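## Task

Place the CD with the green label, and no other disc, into the CD player's tray with its label facing up, resting flat inside the round recess, then shut the tray. The player must stay where it is, neither rotated nor tilted over. Hold the disc only by its outer rim or around the central hole; any robot contact pressing a flat face elsewhere is a failure. The result must hold on its own at the end, not only because the robot is holding it.

## Robot and tools

Robot: one simulated arm with a two-finger parallel gripper. The joints, from base to hand, are waist, shoulder, elbow, wrist pitch, wrist yaw and wrist roll, followed by the finger gap. Joint ranges in rad: waist -3.054 to 3.054, shoulder 0.000 to 3.142, elbow 0.000 to 2.356, wrist pitch -1.571 to 1.571, wrist yaw -1.571 to 1.571, wrist roll -3.142 to 3.142. The fingers point along the gripper's own +x axis and close along its y axis. The reported hand point lies between the finger pads, roughly 3 to 4 cm short of the fingertips.

Frames: results use the scene frame. Its origin sits on the table surface under the arm base, +z is up, and +y is to the left when facing along +x. The base may lean a little relative to the table. Commands, by contrast, are given in the gripper's own axes.

Row format (used by both motion tools): seven numbers, each in [-1, 1], ordered dx, dy, dz, rx, ry, rz, opening. The first six are an offset, not a pose: a displacement and a rotation vector (rx, ry, rz combined) expressed in the gripper's axes, where 1.0 equals 0.6 m of travel or 180 degrees of turn. The seventh is an absolute finger setting: +1 is fully open (0.088 m), empty fingers meet near -0.80, and values below that down to -1 close no further. Going from open to closed takes about 0.5 s.

execute_actions(actions): a list of actions run one after another. Each action is a table of up to 15 rows; each row lasts one control step of 1/30 s, and a short table repeats its final row for the remaining steps. Every row is an offset from the gripper pose measured when that action began (for the first action in a call, the pose in the latest result from this scene), never from the row before. An empty list just returns the current state and images.

move(target, speed, blocking): target is one row as above, its offset taken from the pose in the latest result that shows one. The gripper follows a straight path to it, taking the shorter rotation. speed is the path's top speed in m/s, 0.002 to 0.5 (default 0.25); rotation is capped at twice that in rad/s. A path runs 0.5 to 10 s and is cut off at 10 s. The opening is applied when the move starts. The path does not slow for obstacles; the hand may lag, drift off line or overshoot the speed, especially with the arm almost straight. Faster contact and aiming farther beyond the contact point both press harder. The result adds a move: line giving the outcome (done, off_target, moving, held, fault and so on), which limits acted (paced means the sent pose was clipped; held means a check blocked some steps, after which the arm may surge) and the remaining distance. With blocking=false you get a result after 0.5 s while motion continues; until an ending is shown, new rows and moves are refused, so call wait or stop first.

wait(seconds): 0 to 10; lets the scene run holding the last command, returning early if a running move finishes. stop(): brakes a running move, needing more room when fast; the fingers keep moving. zoom_image(camera, region): camera is cam_head_left, cam_head_right or cam_wrist (each 504x504); region is [x0, y0, x1, y1] in pixels from the top-left, at most 504 by 504. finished_scene(scene): closes the given scene number for good and reports success.

Controller behaviour: each control step limits the commanded pose to within 70 mm and 16 degrees of the measured one, then damped inverse kinematics pursues it, favouring position over orientation. A distant target may need several actions; after an action the arm goes at most to the last clipped pose, so send the remainder next. Hand target in a result shows what the controller is currently chasing. Friction can leave the hand short or slightly tilted, and tiny moves may not happen, so check pose and orientation after each motion and correct tilt. A pose unreachable line means the clearance check, which treats any mount block or post as part of the arm, altered or blocked the command.

Result lines: end_effector_position (m) and end_effector_quat_wxyz, linear and angular velocities, Joint positions and Joint velocities in the joint order above plus finger gap (m), and grip_measured on the command opening scale. Readings may carry a constant error of about 1 mm, and squeezing something hard reads up to about 3 mm (0.061) narrower. To hold, command roughly 0.07 below grip_measured; less grips lighter. Parts under about 3 mm thick get proportionally less force. Pad force tops out around 34 to 49 N and can spike at first touch. The reported hand position is less accurate at long reach.

Hazards: torque on any joint reaching its load limit (waist 16.6, shoulder 20.6, elbow 20.5, wrist pitch 5.42, wrist yaw 5.4, wrist roll 5.07 N m, held weight included) halts the arm for 10 s and discards the rest of the call. Holding loads heats motors: MOTOR HOT appears from 50 °C; at 95 °C an OVER-TEMPERATURE FAULT holds the arm, and if it fails to cool within 30 to 60 s the power cuts and the arm and gripper go limp. Loose objects may occasionally be nudged by an outside push. Never knock or place anything off the table, and avoid drops, slips, slamming, hard impacts and strong pushes. Grip CDs only at the rim or centre hole, and keep the player from shifting, turning or tipping.

Each tool is called after "Emit:" as name(argument=value, ...), one argument or row to a line, values as JSON.

## Session

Emit:
execute_actions(
  actions=[],
)

Scene clock: 0.00 s.
end_effector_position=(+0.2467, -0.1448, +0.2065) grip_measured=+0.853 end_effector_quat_wxyz=(+0.333, +0.722, +0.264, -0.546) end_effector_velocity=(-0.001, +0.000, +0.001) end_effector_angular_velocity=(+0.005, -0.007, -0.006)
Joint positions: [-1.255  1.734  0.792 -0.683 -1.052  1.223  0.081]
Joint velocities: [-0.007  0.002 -0.002 -0.007 -0.007 -0.007 -0.   ]
Motor temperatures (°C, as the motors report them): [23 21 21 24 22 22]
Heat: hottest wrist pitch 24 °C (+0.0 °C/min).
Hand target: +0.247, -0.145, +0.207; +0.333, +0.722, +0.264, -0.546

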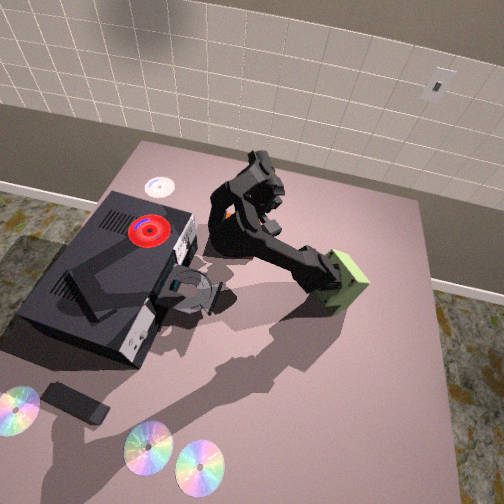

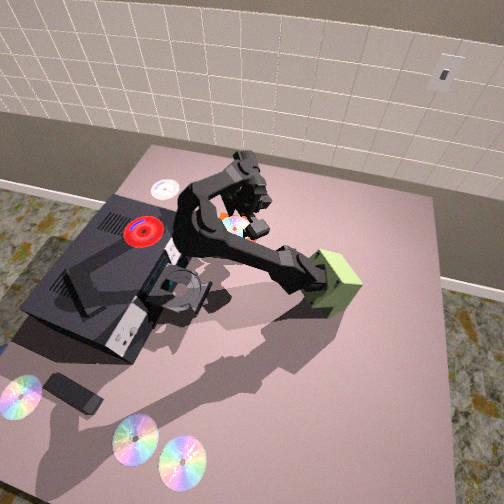

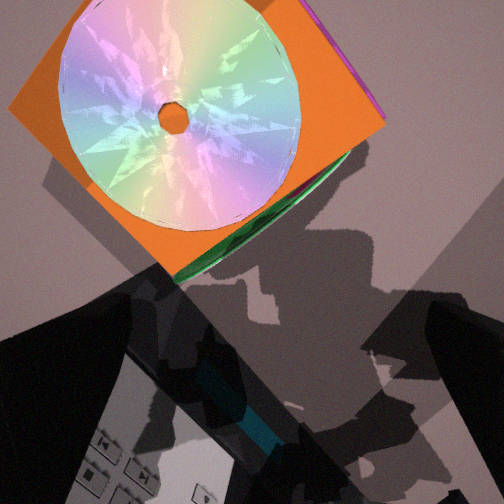

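Emit:
move(
  target=[0.052,0.062,-0.06,-0.705,0.101,-0.069,-0.2],
  speed=0.4,
)

Scene clock: 15.30 s.
end_effector_position=(+0.3054, -0.1402, +0.1937) grip_measured=-0.197 end_effector_quat_wxyz=(+0.709, +0.060, +0.701, +0.060) end_effector_velocity=(-0.000, +0.002, +0.001) end_effector_angular_velocity=(+0.006, -0.008, +0.014)
Joint positions: [-1.055  1.926  1.225 -1.094 -0.933 -1.048  0.029]
Joint velocities: [-0.002 -0.002 -0.002 -0.007 -0.007 -0.022 -0.   ]
Motor temperatures (°C, as the motors report them): [26 22 22 24 22 22]
Heat: hottest waist 26 °C (+7.8 °C/min).
Hand target: +0.305, -0.141, +0.191; +0.705, +0.062, +0.704, +0.062
Off the commanded pose: 0.004 m, 1 deg.
move: done

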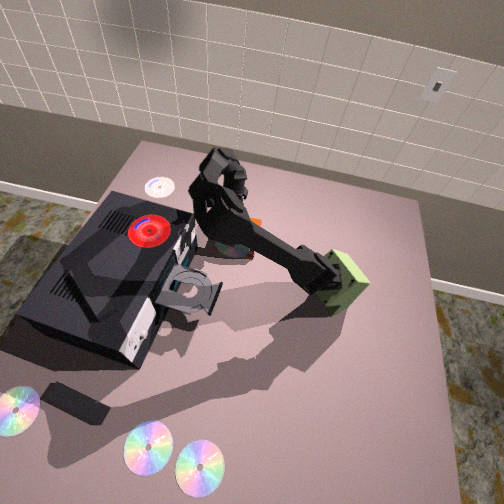

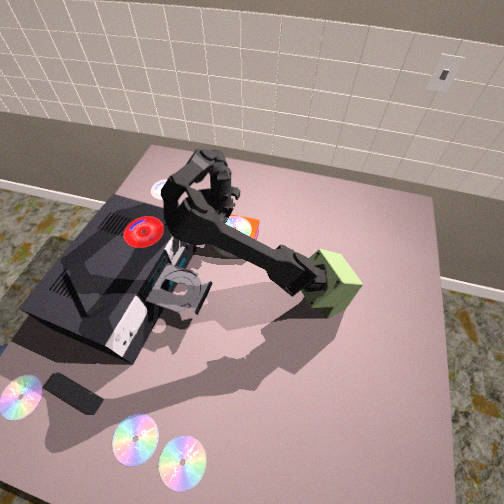

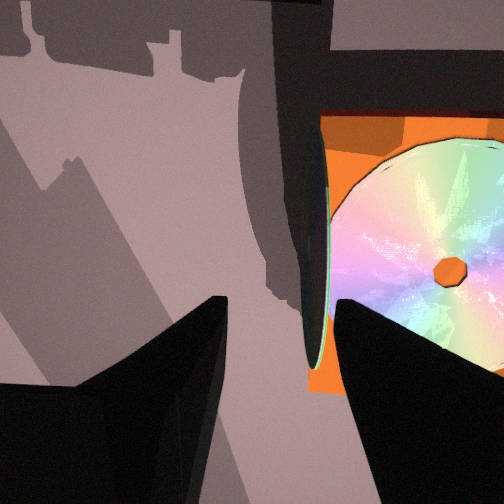

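Emit:
move(
  target=[0.045,-0.036,-0.056,-0.012,0,0,-0.35],
  speed=0.08,
)

Scene clock: 20.93 s.
end_effector_position=(+0.2769, -0.1564, +0.1670) grip_measured=-0.347 end_effector_quat_wxyz=(+0.712, +0.039, +0.697, +0.073) end_effector_velocity=(-0.001, -0.000, -0.001) end_effector_angular_velocity=(+0.004, -0.005, -0.012)
Joint positions: [-1.062  1.98   1.113 -0.917 -0.933 -1.094  0.022]
Joint velocities: [-0.002  0.002 -0.007  0.007 -0.007  0.007 -0.   ]
Motor temperatures (°C, as the motors report them): [27 22 22 24 22 22]
Heat: hottest waist 27 °C (+8.6 °C/min).
Hand target: +0.272, -0.156, +0.163; +0.709, +0.046, +0.699, +0.073
Off the commanded pose: 0.006 m, 1 deg.
move: done

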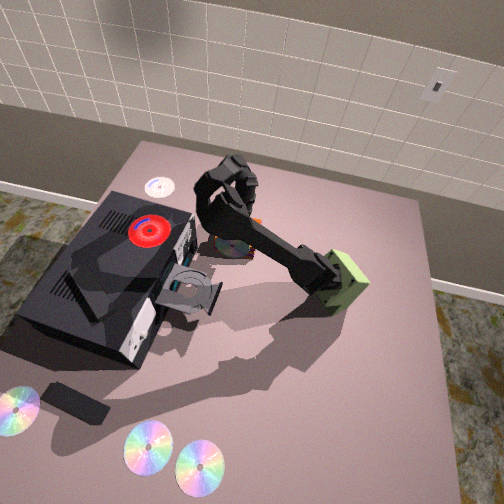

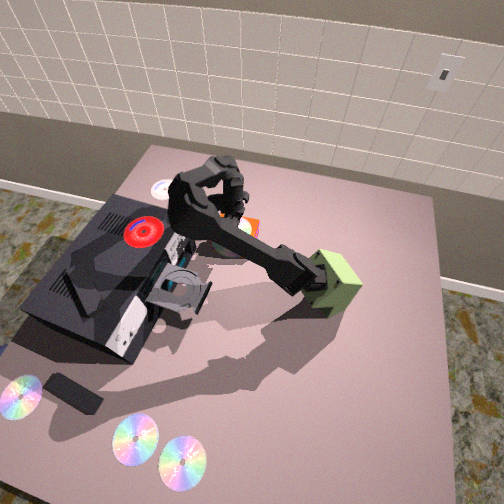

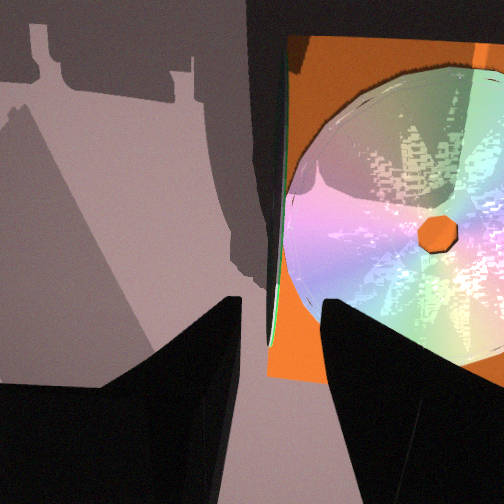

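Emit:
move(
  target=[0.02,0.001,0,0.026,0,0,-0.5],
  speed=0.05,
)

Scene clock: 26.00 s.
end_effector_position=(+0.2785, -0.1564, +0.1578) grip_measured=-0.497 end_effector_quat_wxyz=(+0.712, +0.064, +0.698, +0.044) end_effector_velocity=(+0.001, +0.001, +0.001) end_effector_angular_velocity=(-0.001, -0.007, -0.019)
Joint positions: [-1.037  1.98   1.092 -0.85  -0.936 -0.965  0.015]
Joint velocities: [-0.002 -0.007 -0.007  0.007 -0.007  0.022 -0.   ]
Motor temperatures (°C, as the motors report them): [28 23 22 23 22 22]
Heat: hottest waist 28 °C (+9.2 °C/min).
Hand target: +0.277, -0.154, +0.155; +0.710, +0.068, +0.699, +0.045
Off the commanded pose: 0.004 m, 1 deg.
move: done

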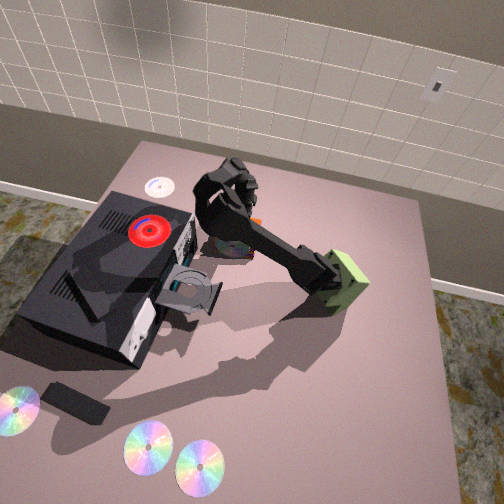

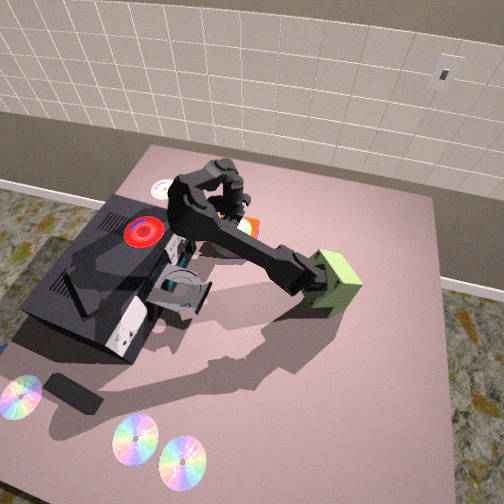

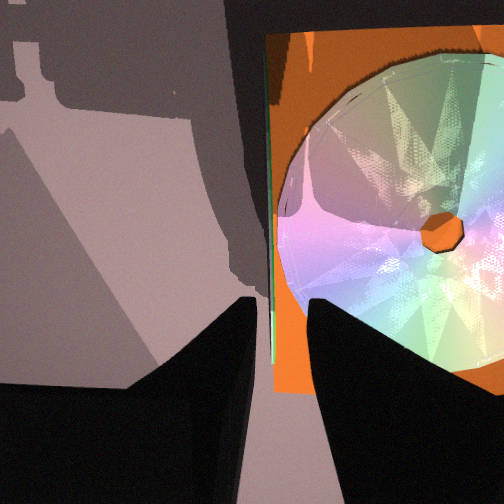

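Emit:
move(
  target=[0.013,0.01,0,-0.006,0,0,-0.5],
  speed=0.03,
)

Emit:
execute_actions(
  actions=[
    [[0,0,0,0,0,0,-0.72]],
    [[0,0,0,0,0,0,-1]],
  ],
)

Emit:
move(
  target=[-0.06,0.012,0,0,0,0,-1],
  speed=0.05,
)

Scene clock: 30.80 s.
end_effector_position=(+0.2788, -0.1526, +0.1520) grip_measured=-0.497 end_effector_quat_wxyz=(+0.712, +0.057, +0.698, +0.047) end_effector_velocity=(+0.001, +0.001, +0.001) end_effector_angular_velocity=(-0.001, -0.012, +0.010)
Joint positions: [-1.017  1.966  1.064 -0.803 -0.937 -0.942  0.015]
Joint velocities: [-0.002 -0.007 -0.007  0.007 -0.007 -0.007 -0.   ]
Motor temperatures (°C, as the motors report them): [28 23 22 23 22 22]
Heat: hottest waist 28 °C (+7.8 °C/min).
Hand target: +0.279, -0.149, +0.151; +0.712, +0.058, +0.698, +0.050
Off the commanded pose: 0.003 m, 0 deg.
move: done

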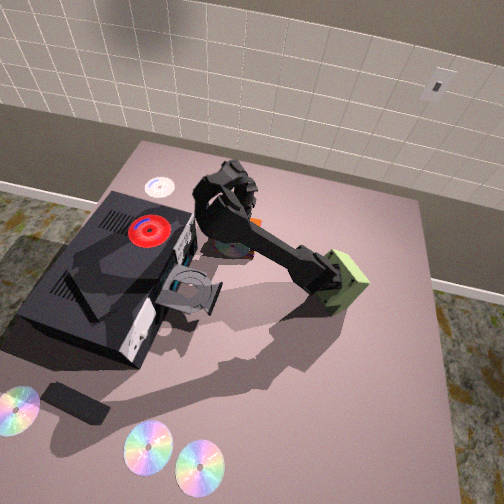

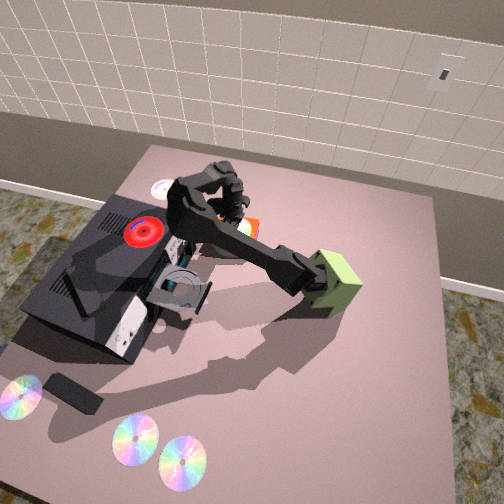

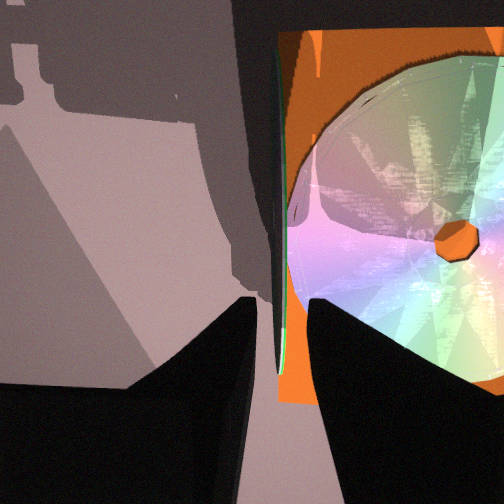

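Scene clock: 31.80 s.
end_effector_position=(+0.2787, -0.1530, +0.1525) grip_measured=-0.782 end_effector_quat_wxyz=(+0.713, +0.057, +0.698, +0.047) end_effector_velocity=(-0.004, +0.004, -0.000) end_effector_angular_velocity=(+0.019, +0.008, -0.033)
Joint positions: [-1.019  1.966  1.064 -0.803 -0.937 -0.942  0.001]
Joint velocities: [-0.002  0.002 -0.007 -0.022 -0.007  0.007 -0.   ]
Motor temperatures (°C, as the motors report them): [28 23 22 23 22 22]
Heat: hottest waist 28 °C (+7.5 °C/min).
Hand target: +0.279, -0.153, +0.152; +0.713, +0.057, +0.698, +0.047
Off the commanded pose: 0.000 m, 0 deg.

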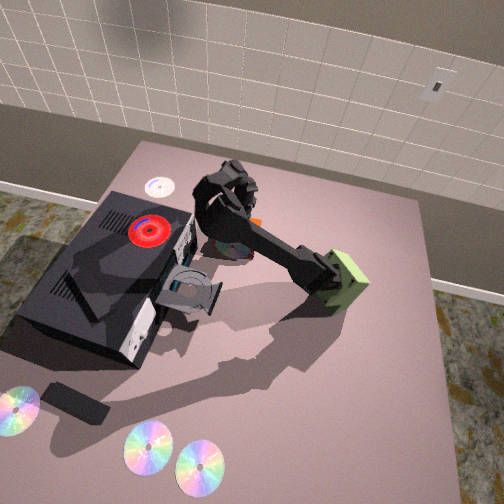

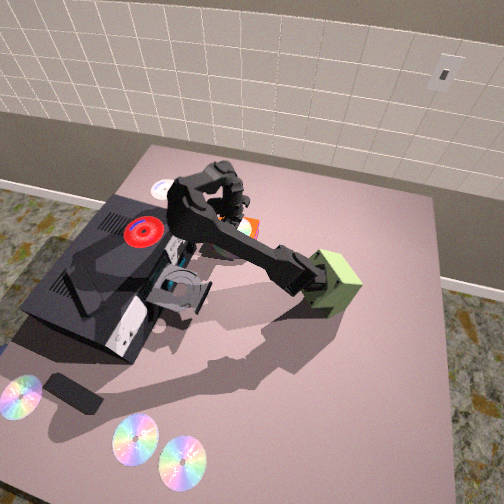

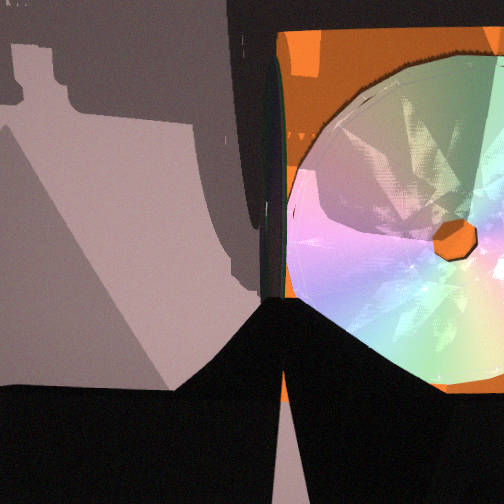

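Scene clock: 32.87 s.
end_effector_position=(+0.2758, -0.1514, +0.1869) grip_measured=-0.782 end_effector_quat_wxyz=(+0.712, +0.063, +0.698, +0.045) end_effector_velocity=(-0.005, +0.004, +0.000) end_effector_angular_velocity=(+0.018, +0.020, -0.024)
Joint positions: [-1.105  1.94   1.124 -1.011 -0.924 -1.079  0.001]
Joint velocities: [-0.002  0.002 -0.002 -0.037  0.007 -0.007 -0.   ]
Motor temperatures (°C, as the motors report them): [29 23 22 23 22 22]
Heat: hottest waist 29 °C (+9.1 °C/min).
Hand target: +0.278, -0.151, +0.189; +0.713, +0.058, +0.698, +0.047
Off the commanded pose: 0.003 m, 1 deg.
move: done

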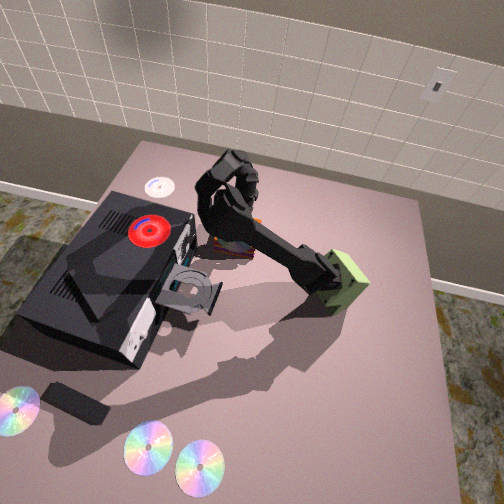

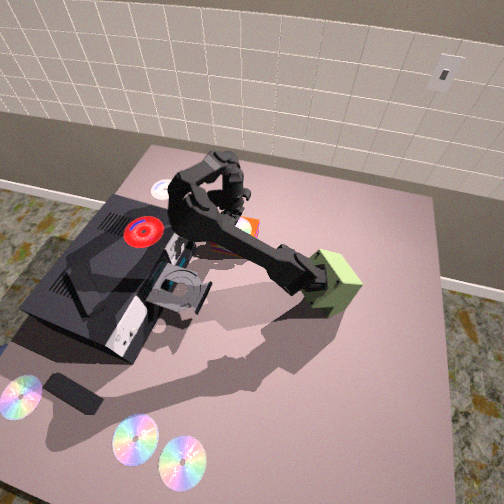

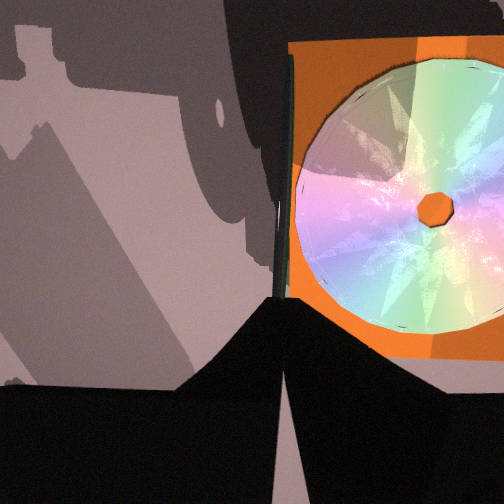

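Emit:
move(
  target=[-0.12,0.137,0,0,0,0,-1],
  speed=0.1,
)

Emit:
move(
  target=[0.14,0.385,0,-0.201,-0.137,-0.469,-1],
  speed=0.15,
)

Emit:
zoom_image(
  camera="cam_head_left",
  region=[130,230,250,350],
)

Scene clock: 42.90 s.
end_effector_position=(+0.2750, -0.0823, +0.2688) grip_measured=-0.782 end_effector_quat_wxyz=(+0.712, +0.068, +0.697, +0.045) end_effector_velocity=(-0.000, +0.004, +0.001) end_effector_angular_velocity=(+0.014, -0.005, +0.003)
Joint positions: [-1.235  1.673  1.151 -1.47  -0.884 -1.277  0.001]
Joint velocities: [-0.002 -0.002 -0.002 -0.022 -0.007 -0.022 -0.   ]
Motor temperatures (°C, as the motors report them): [30 24 23 23 22 22]
Heat: hottest waist 30 °C (+8.4 °C/min).
Hand target: +0.276, -0.082, +0.271; +0.712, +0.063, +0.698, +0.046
Off the commanded pose: 0.002 m, 1 deg.
move: done

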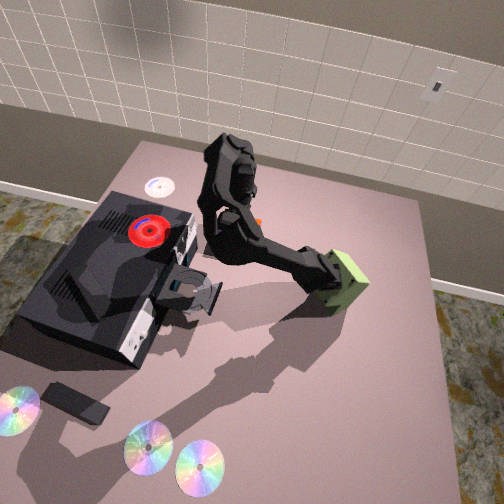

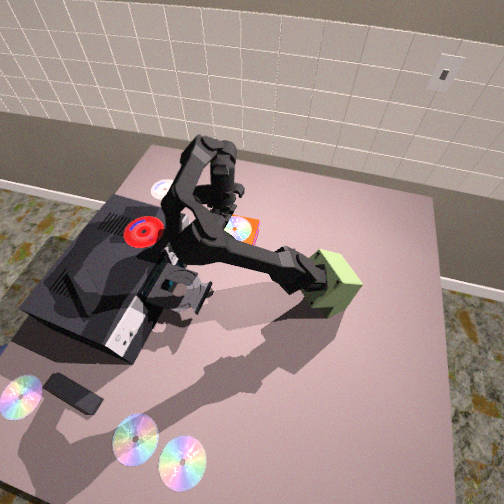

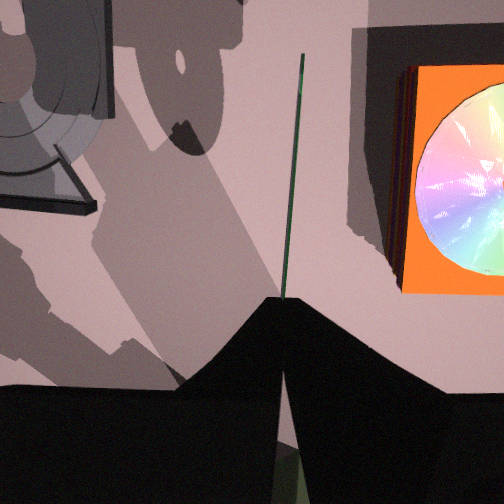

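Scene clock: 48.80 s.
end_effector_position=(+0.2872, +0.1561, +0.2255) grip_measured=-0.782 end_effector_quat_wxyz=(+0.704, -0.559, +0.407, -0.162) end_effector_velocity=(-0.004, -0.004, +0.001) end_effector_angular_velocity=(-0.024, +0.032, -0.006)
Joint positions: [ 0.933  1.306  0.992 -1.563  1.311  1.226  0.001]
Joint velocities: [ 0.002 -0.002 -0.007 -0.022 -0.022 -0.007 -0.   ]
Motor temperatures (°C, as the motors report them): [29 24 23 23 22 22]
Heat: hottest waist 29 °C (+6.1 °C/min).
Hand target: +0.287, +0.158, +0.223; +0.700, -0.565, +0.407, -0.158
Off the commanded pose: 0.005 m, 13 deg.
joint sent to its limit — the command would take joint 4 (wrist pitch) past its lower limit, so that joint was sent only as far as its limit.
move: off_target

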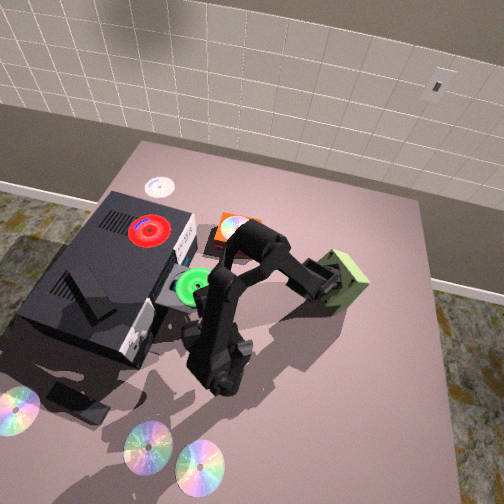

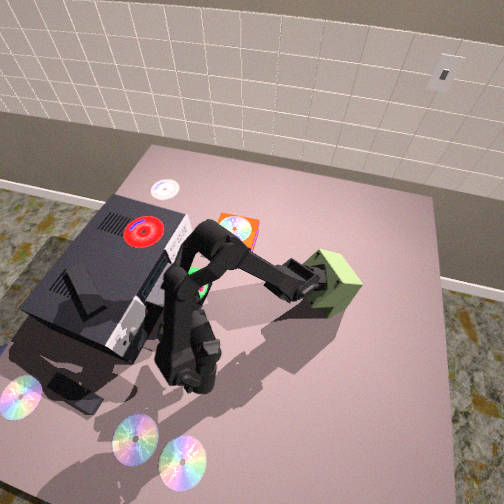

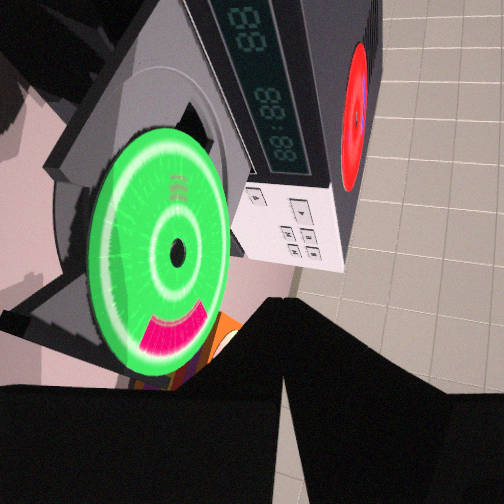

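Region (130, 230, 250, 350) of cam_head_left's 504x504 image, scaled by 4.200, with more detail than that image has.

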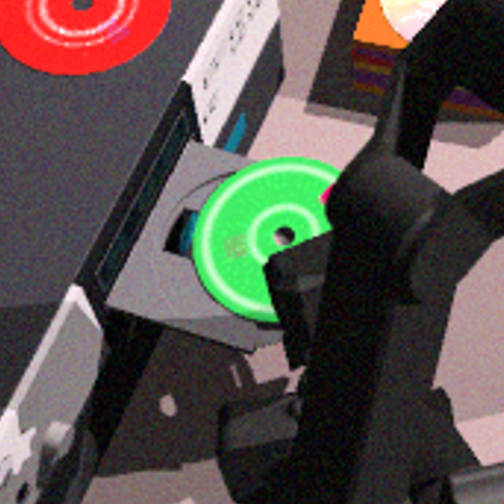

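Emit:
move(
  target=[0.187,-0.08,-0.213,0,-0.09,0.377,-1],
  speed=0.2,
)

Scene clock: 58.00 s.
end_effector_position=(+0.2681, -0.0186, +0.2190) grip_measured=-0.782 end_effector_quat_wxyz=(+0.720, -0.256, +0.553, +0.332) end_effector_velocity=(+0.001, +0.003, +0.002) end_effector_angular_velocity=(+0.024, -0.010, -0.001)
Joint positions: [-1.045  1.35   0.772 -1.088 -1.083 -1.812  0.001]
Joint velocities: [-0.007  0.012  0.007 -0.037 -0.022 -0.037 -0.   ]
Motor temperatures (°C, as the motors report them): [28 24 23 24 22 22]
Heat: hottest waist 28 °C (+4.1 °C/min).
Hand target: +0.269, -0.019, +0.219; +0.721, -0.253, +0.553, +0.333
Off the commanded pose: 0.003 m, 0 deg.
move: done

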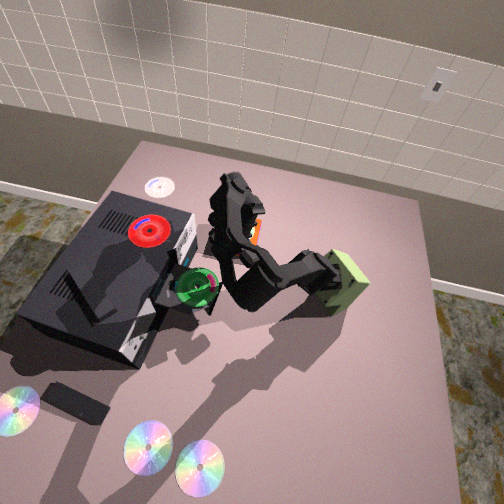

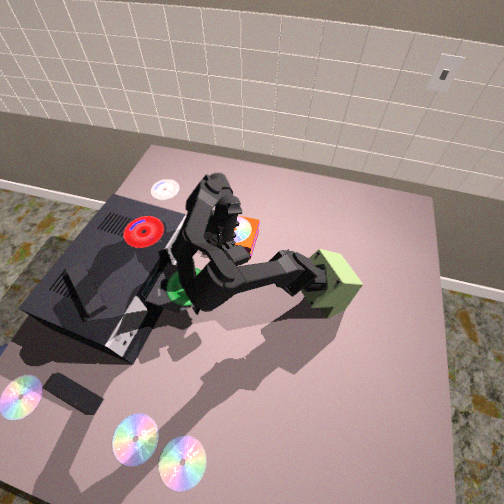

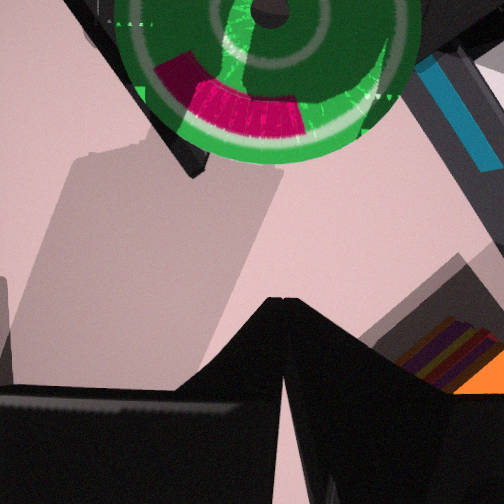

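Emit:
move(
  target=[0.125,0,-0.008,0,0,0,-1],
  speed=0.08,
)

Emit:
zoom_image(
  camera="cam_head_left",
  region=[140,230,250,340],
)

Scene clock: 63.67 s.
end_effector_position=(+0.2807, -0.0080, +0.1478) grip_measured=-0.782 end_effector_quat_wxyz=(+0.721, -0.259, +0.550, +0.332) end_effector_velocity=(-0.000, +0.003, -0.001) end_effector_angular_velocity=(+0.010, -0.006, -0.003)
Joint positions: [-0.728  1.313  0.553 -0.333 -1.023 -1.168  0.001]
Joint velocities: [ 0.007 -0.007 -0.012  0.022 -0.007  0.022 -0.   ]
Motor temperatures (°C, as the motors report them): [27 24 23 24 22 22]
Heat: hottest waist 27 °C (+3.0 °C/min).
Hand target: +0.278, -0.007, +0.146; +0.720, -0.256, +0.553, +0.331
Off the commanded pose: 0.004 m, 1 deg.
move: done

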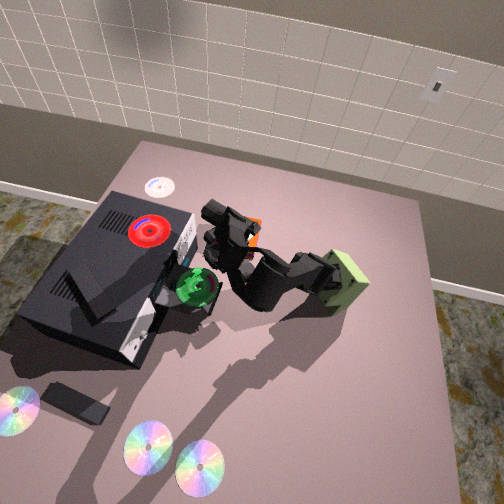

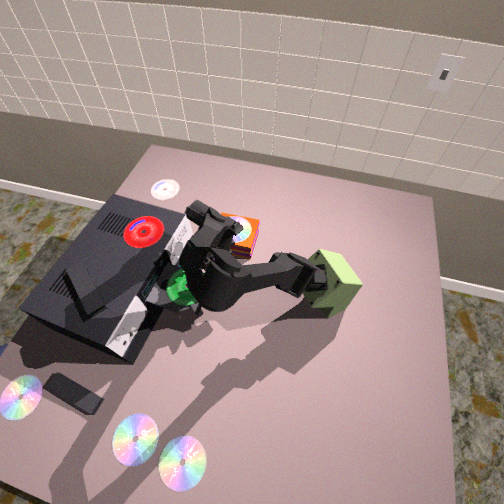

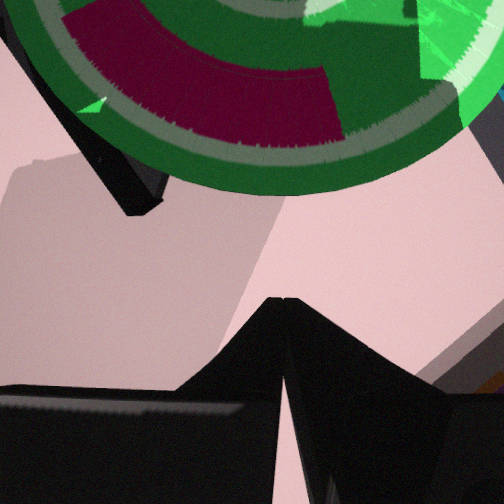

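Region (140, 230, 250, 340) of cam_head_left's 504x504 image, scaled by 4.582, with more detail than that image has.

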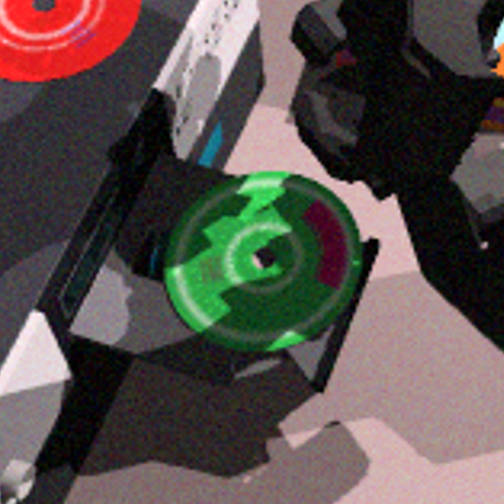

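Tip is a few mm below the disc. Advance 4 cm.

Emit:
move(
  target=[0.014,0.008,0.066,0,0,0,-1],
  speed=0.025,
)

Scene clock: 68.23 s.
end_effector_position=(+0.3006, +0.0238, +0.1490) grip_measured=-0.782 end_effector_quat_wxyz=(+0.722, -0.254, +0.553, +0.330) end_effector_velocity=(-0.004, +0.000, -0.001) end_effector_angular_velocity=(-0.003, +0.016, -0.007)
Joint positions: [-0.6    1.214  0.585 -0.306 -0.955 -0.965  0.001]
Joint velocities: [ 0.002 -0.002 -0.002 -0.022  0.007 -0.007 -0.   ]
Motor temperatures (°C, as the motors report them): [27 24 23 24 22 22]
Heat: hottest waist 27 °C (+2.0 °C/min).
Hand target: +0.303, +0.026, +0.150; +0.722, -0.259, +0.550, +0.331
Off the commanded pose: 0.003 m, 1 deg.
move: done

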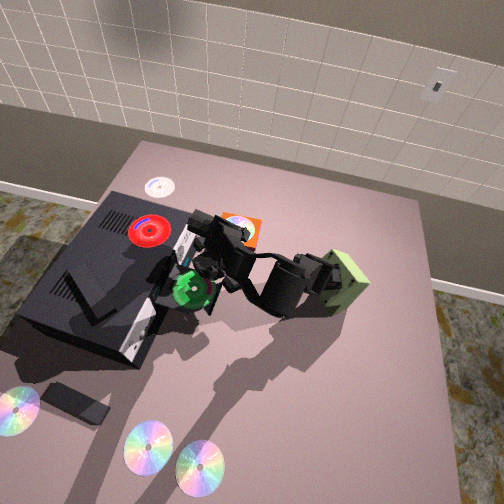

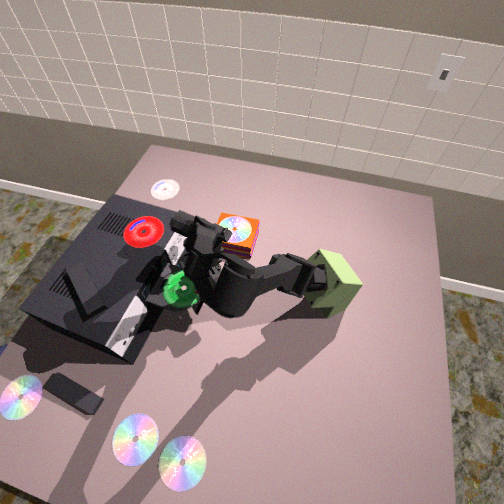

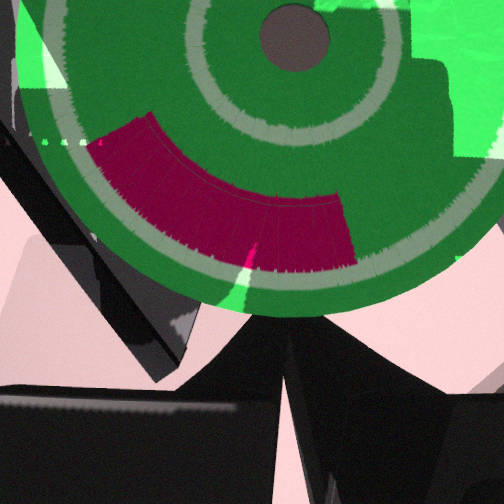

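Emit:
move(
  target=[0,-0.004,0.03,0,0.02,0,-1],
  speed=0.02,
)

Scene clock: 72.40 s.
end_effector_position=(+0.3091, +0.0307, +0.1512) grip_measured=-0.782 end_effector_quat_wxyz=(+0.703, -0.259, +0.582, +0.316) end_effector_velocity=(-0.001, +0.003, +0.001) end_effector_angular_velocity=(-0.001, +0.011, -0.008)
Joint positions: [-0.548  1.204  0.663 -0.412 -0.865 -0.936  0.001]
Joint velocities: [ 0.007 -0.007  0.007 -0.022  0.007  0.007 -0.   ]
Motor temperatures (°C, as the motors report them): [27 24 23 24 22 22]
Heat: hottest waist 27 °C (+2.0 °C/min).
Hand target: +0.314, +0.035, +0.154; +0.704, -0.264, +0.575, +0.322
Off the commanded pose: 0.007 m, 1 deg.
move: done

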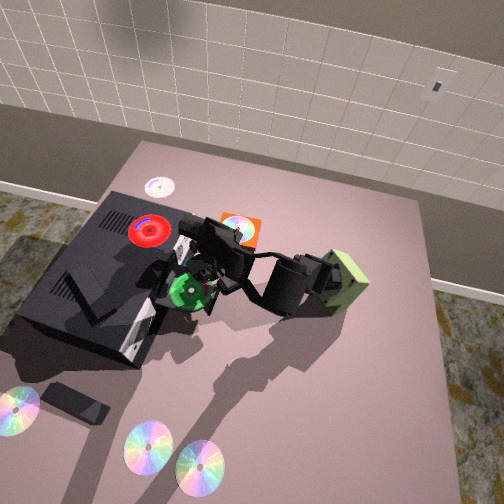

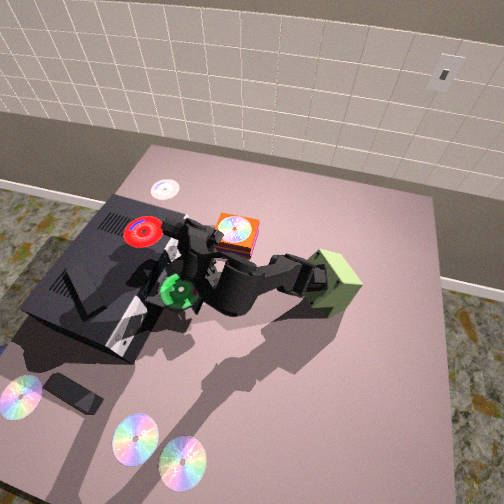

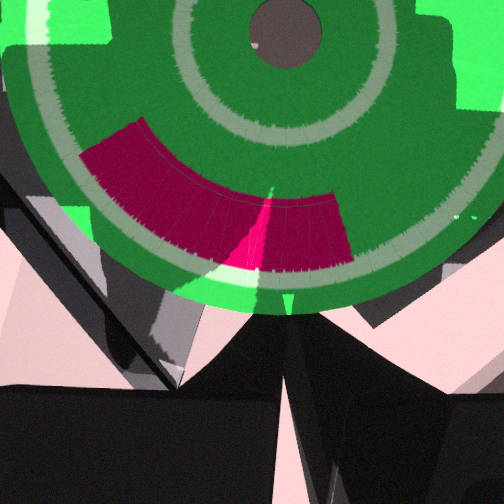

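Emit:
move(
  target=[-0.013,0.012,-0.012,0,0.01,0,-1],
  speed=0.02,
)

Emit:
move(
  target=[0.002,-0.004,0.026,0,0,0,-1],
  speed=0.015,
)

Scene clock: 76.63 s.
end_effector_position=(+0.3015, +0.0295, +0.1577) grip_measured=-0.782 end_effector_quat_wxyz=(+0.695, -0.265, +0.591, +0.313) end_effector_velocity=(-0.001, -0.000, +0.001) end_effector_angular_velocity=(+0.004, -0.000, -0.002)
Joint positions: [-0.569  1.174  0.664 -0.484 -0.855 -0.983  0.001]
Joint velocities: [-0.007 -0.002 -0.002 -0.007 -0.007 -0.007 -0.   ]
Motor temperatures (°C, as the motors report them): [27 24 23 24 22 22]
Heat: hottest waist 27 °C (+1.0 °C/min).
Hand target: +0.298, +0.029, +0.157; +0.693, -0.264, +0.593, +0.312
Off the commanded pose: 0.003 m, 0 deg.
move: done

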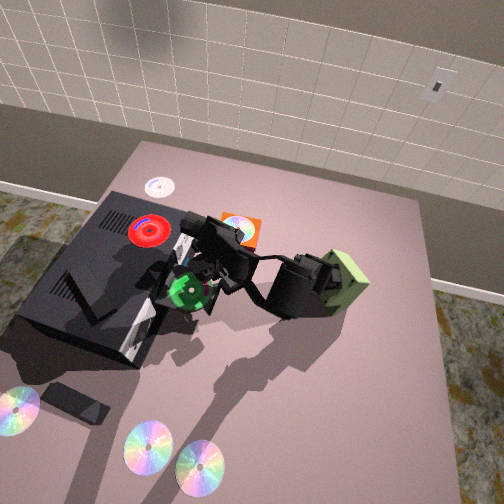

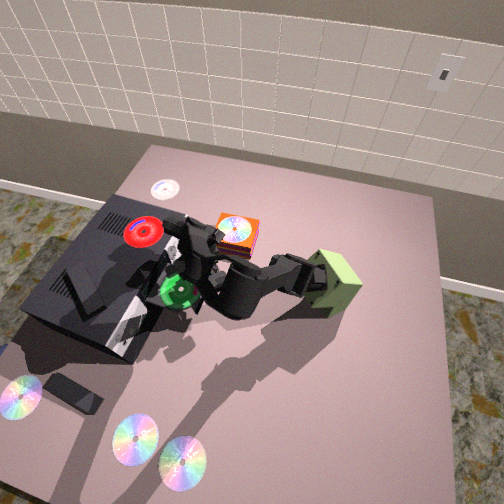

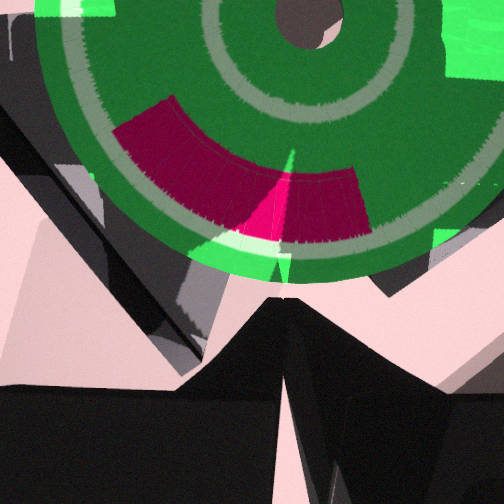

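Scene clock: 77.90 s.
end_effector_position=(+0.3100, +0.0352, +0.1583) grip_measured=-0.782 end_effector_quat_wxyz=(+0.694, -0.263, +0.596, +0.306) end_effector_velocity=(+0.001, +0.002, -0.000) end_effector_angular_velocity=(+0.008, -0.004, -0.000)
Joint positions: [-0.538  1.174  0.697 -0.491 -0.827 -0.934  0.001]
Joint velocities: [ 0.002 -0.002 -0.002  0.007 -0.007  0.007  0.   ]
Motor temperatures (°C, as the motors report them): [26 24 23 24 22 22]
Heat: hottest waist 26 °C (+0.0 °C/min).
Hand target: +0.314, +0.039, +0.159; +0.695, -0.264, +0.591, +0.313
Off the commanded pose: 0.006 m, 1 deg.
move: done

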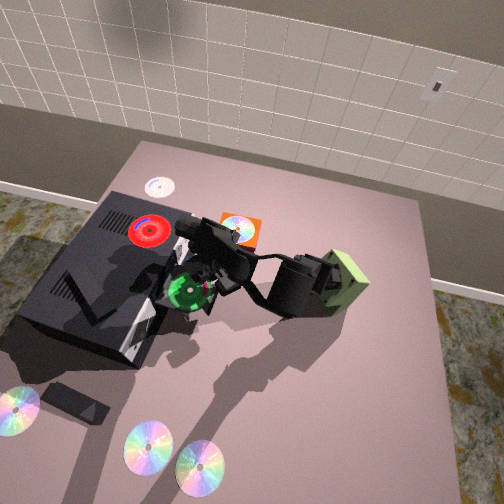

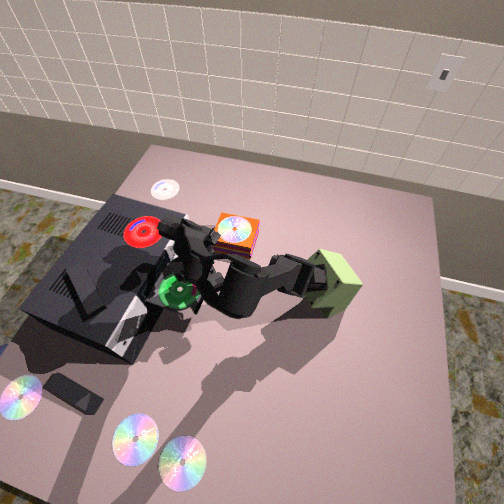

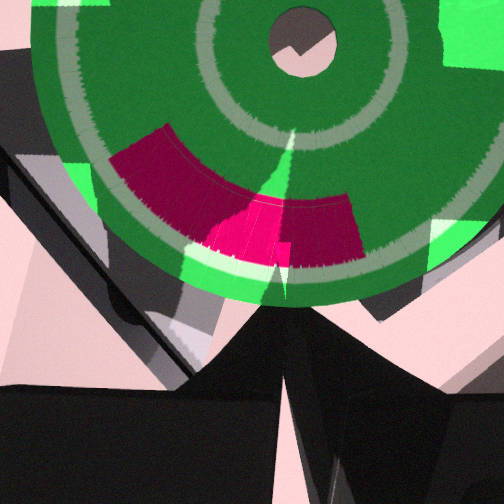

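Emit:
move(
  target=[-0.003,0,0.018,0,0,0,-1],
  speed=0.015,
)

Scene clock: 82.20 s.
end_effector_position=(+0.3148, +0.0390, +0.1605) grip_measured=-0.782 end_effector_quat_wxyz=(+0.693, -0.262, +0.600, +0.301) end_effector_velocity=(-0.001, -0.002, -0.000) end_effector_angular_velocity=(-0.010, -0.003, +0.007)
Joint positions: [-0.523  1.171  0.722 -0.512 -0.81  -0.909  0.001]
Joint velocities: [-0.002 -0.002 -0.007  0.007  0.007 -0.007 -0.   ]
Motor temperatures (°C, as the motors report them): [26 24 23 24 22 22]
Heat: hottest waist 26 °C (-1.0 °C/min).
Hand target: +0.317, +0.043, +0.162; +0.694, -0.263, +0.596, +0.307
Off the commanded pose: 0.005 m, 1 deg.
move: done

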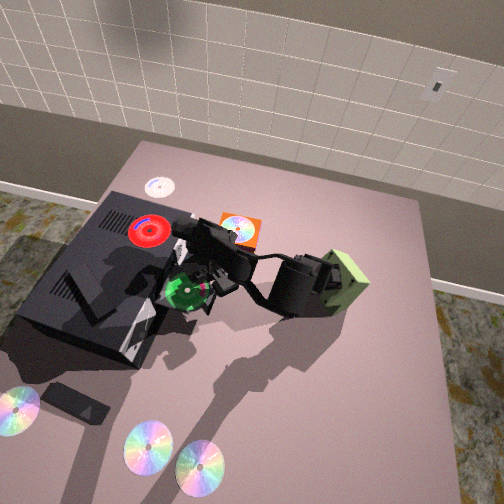

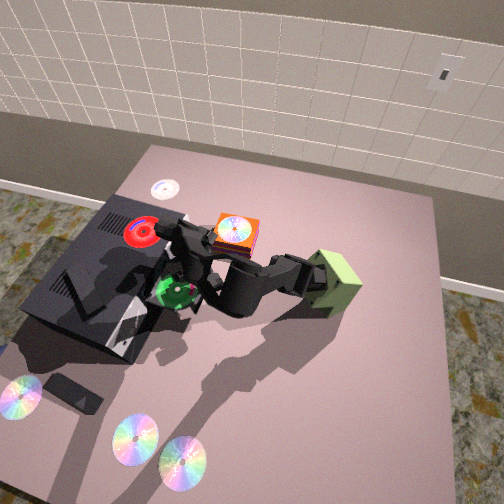

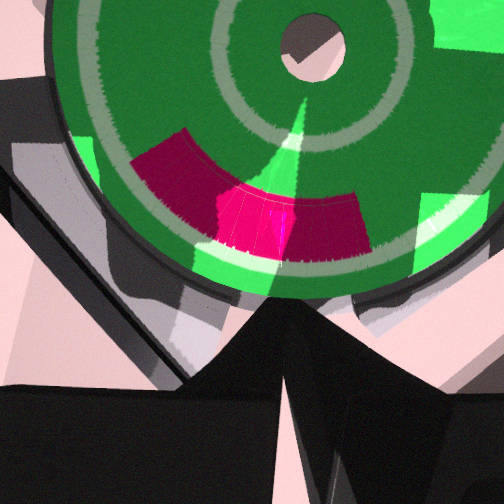

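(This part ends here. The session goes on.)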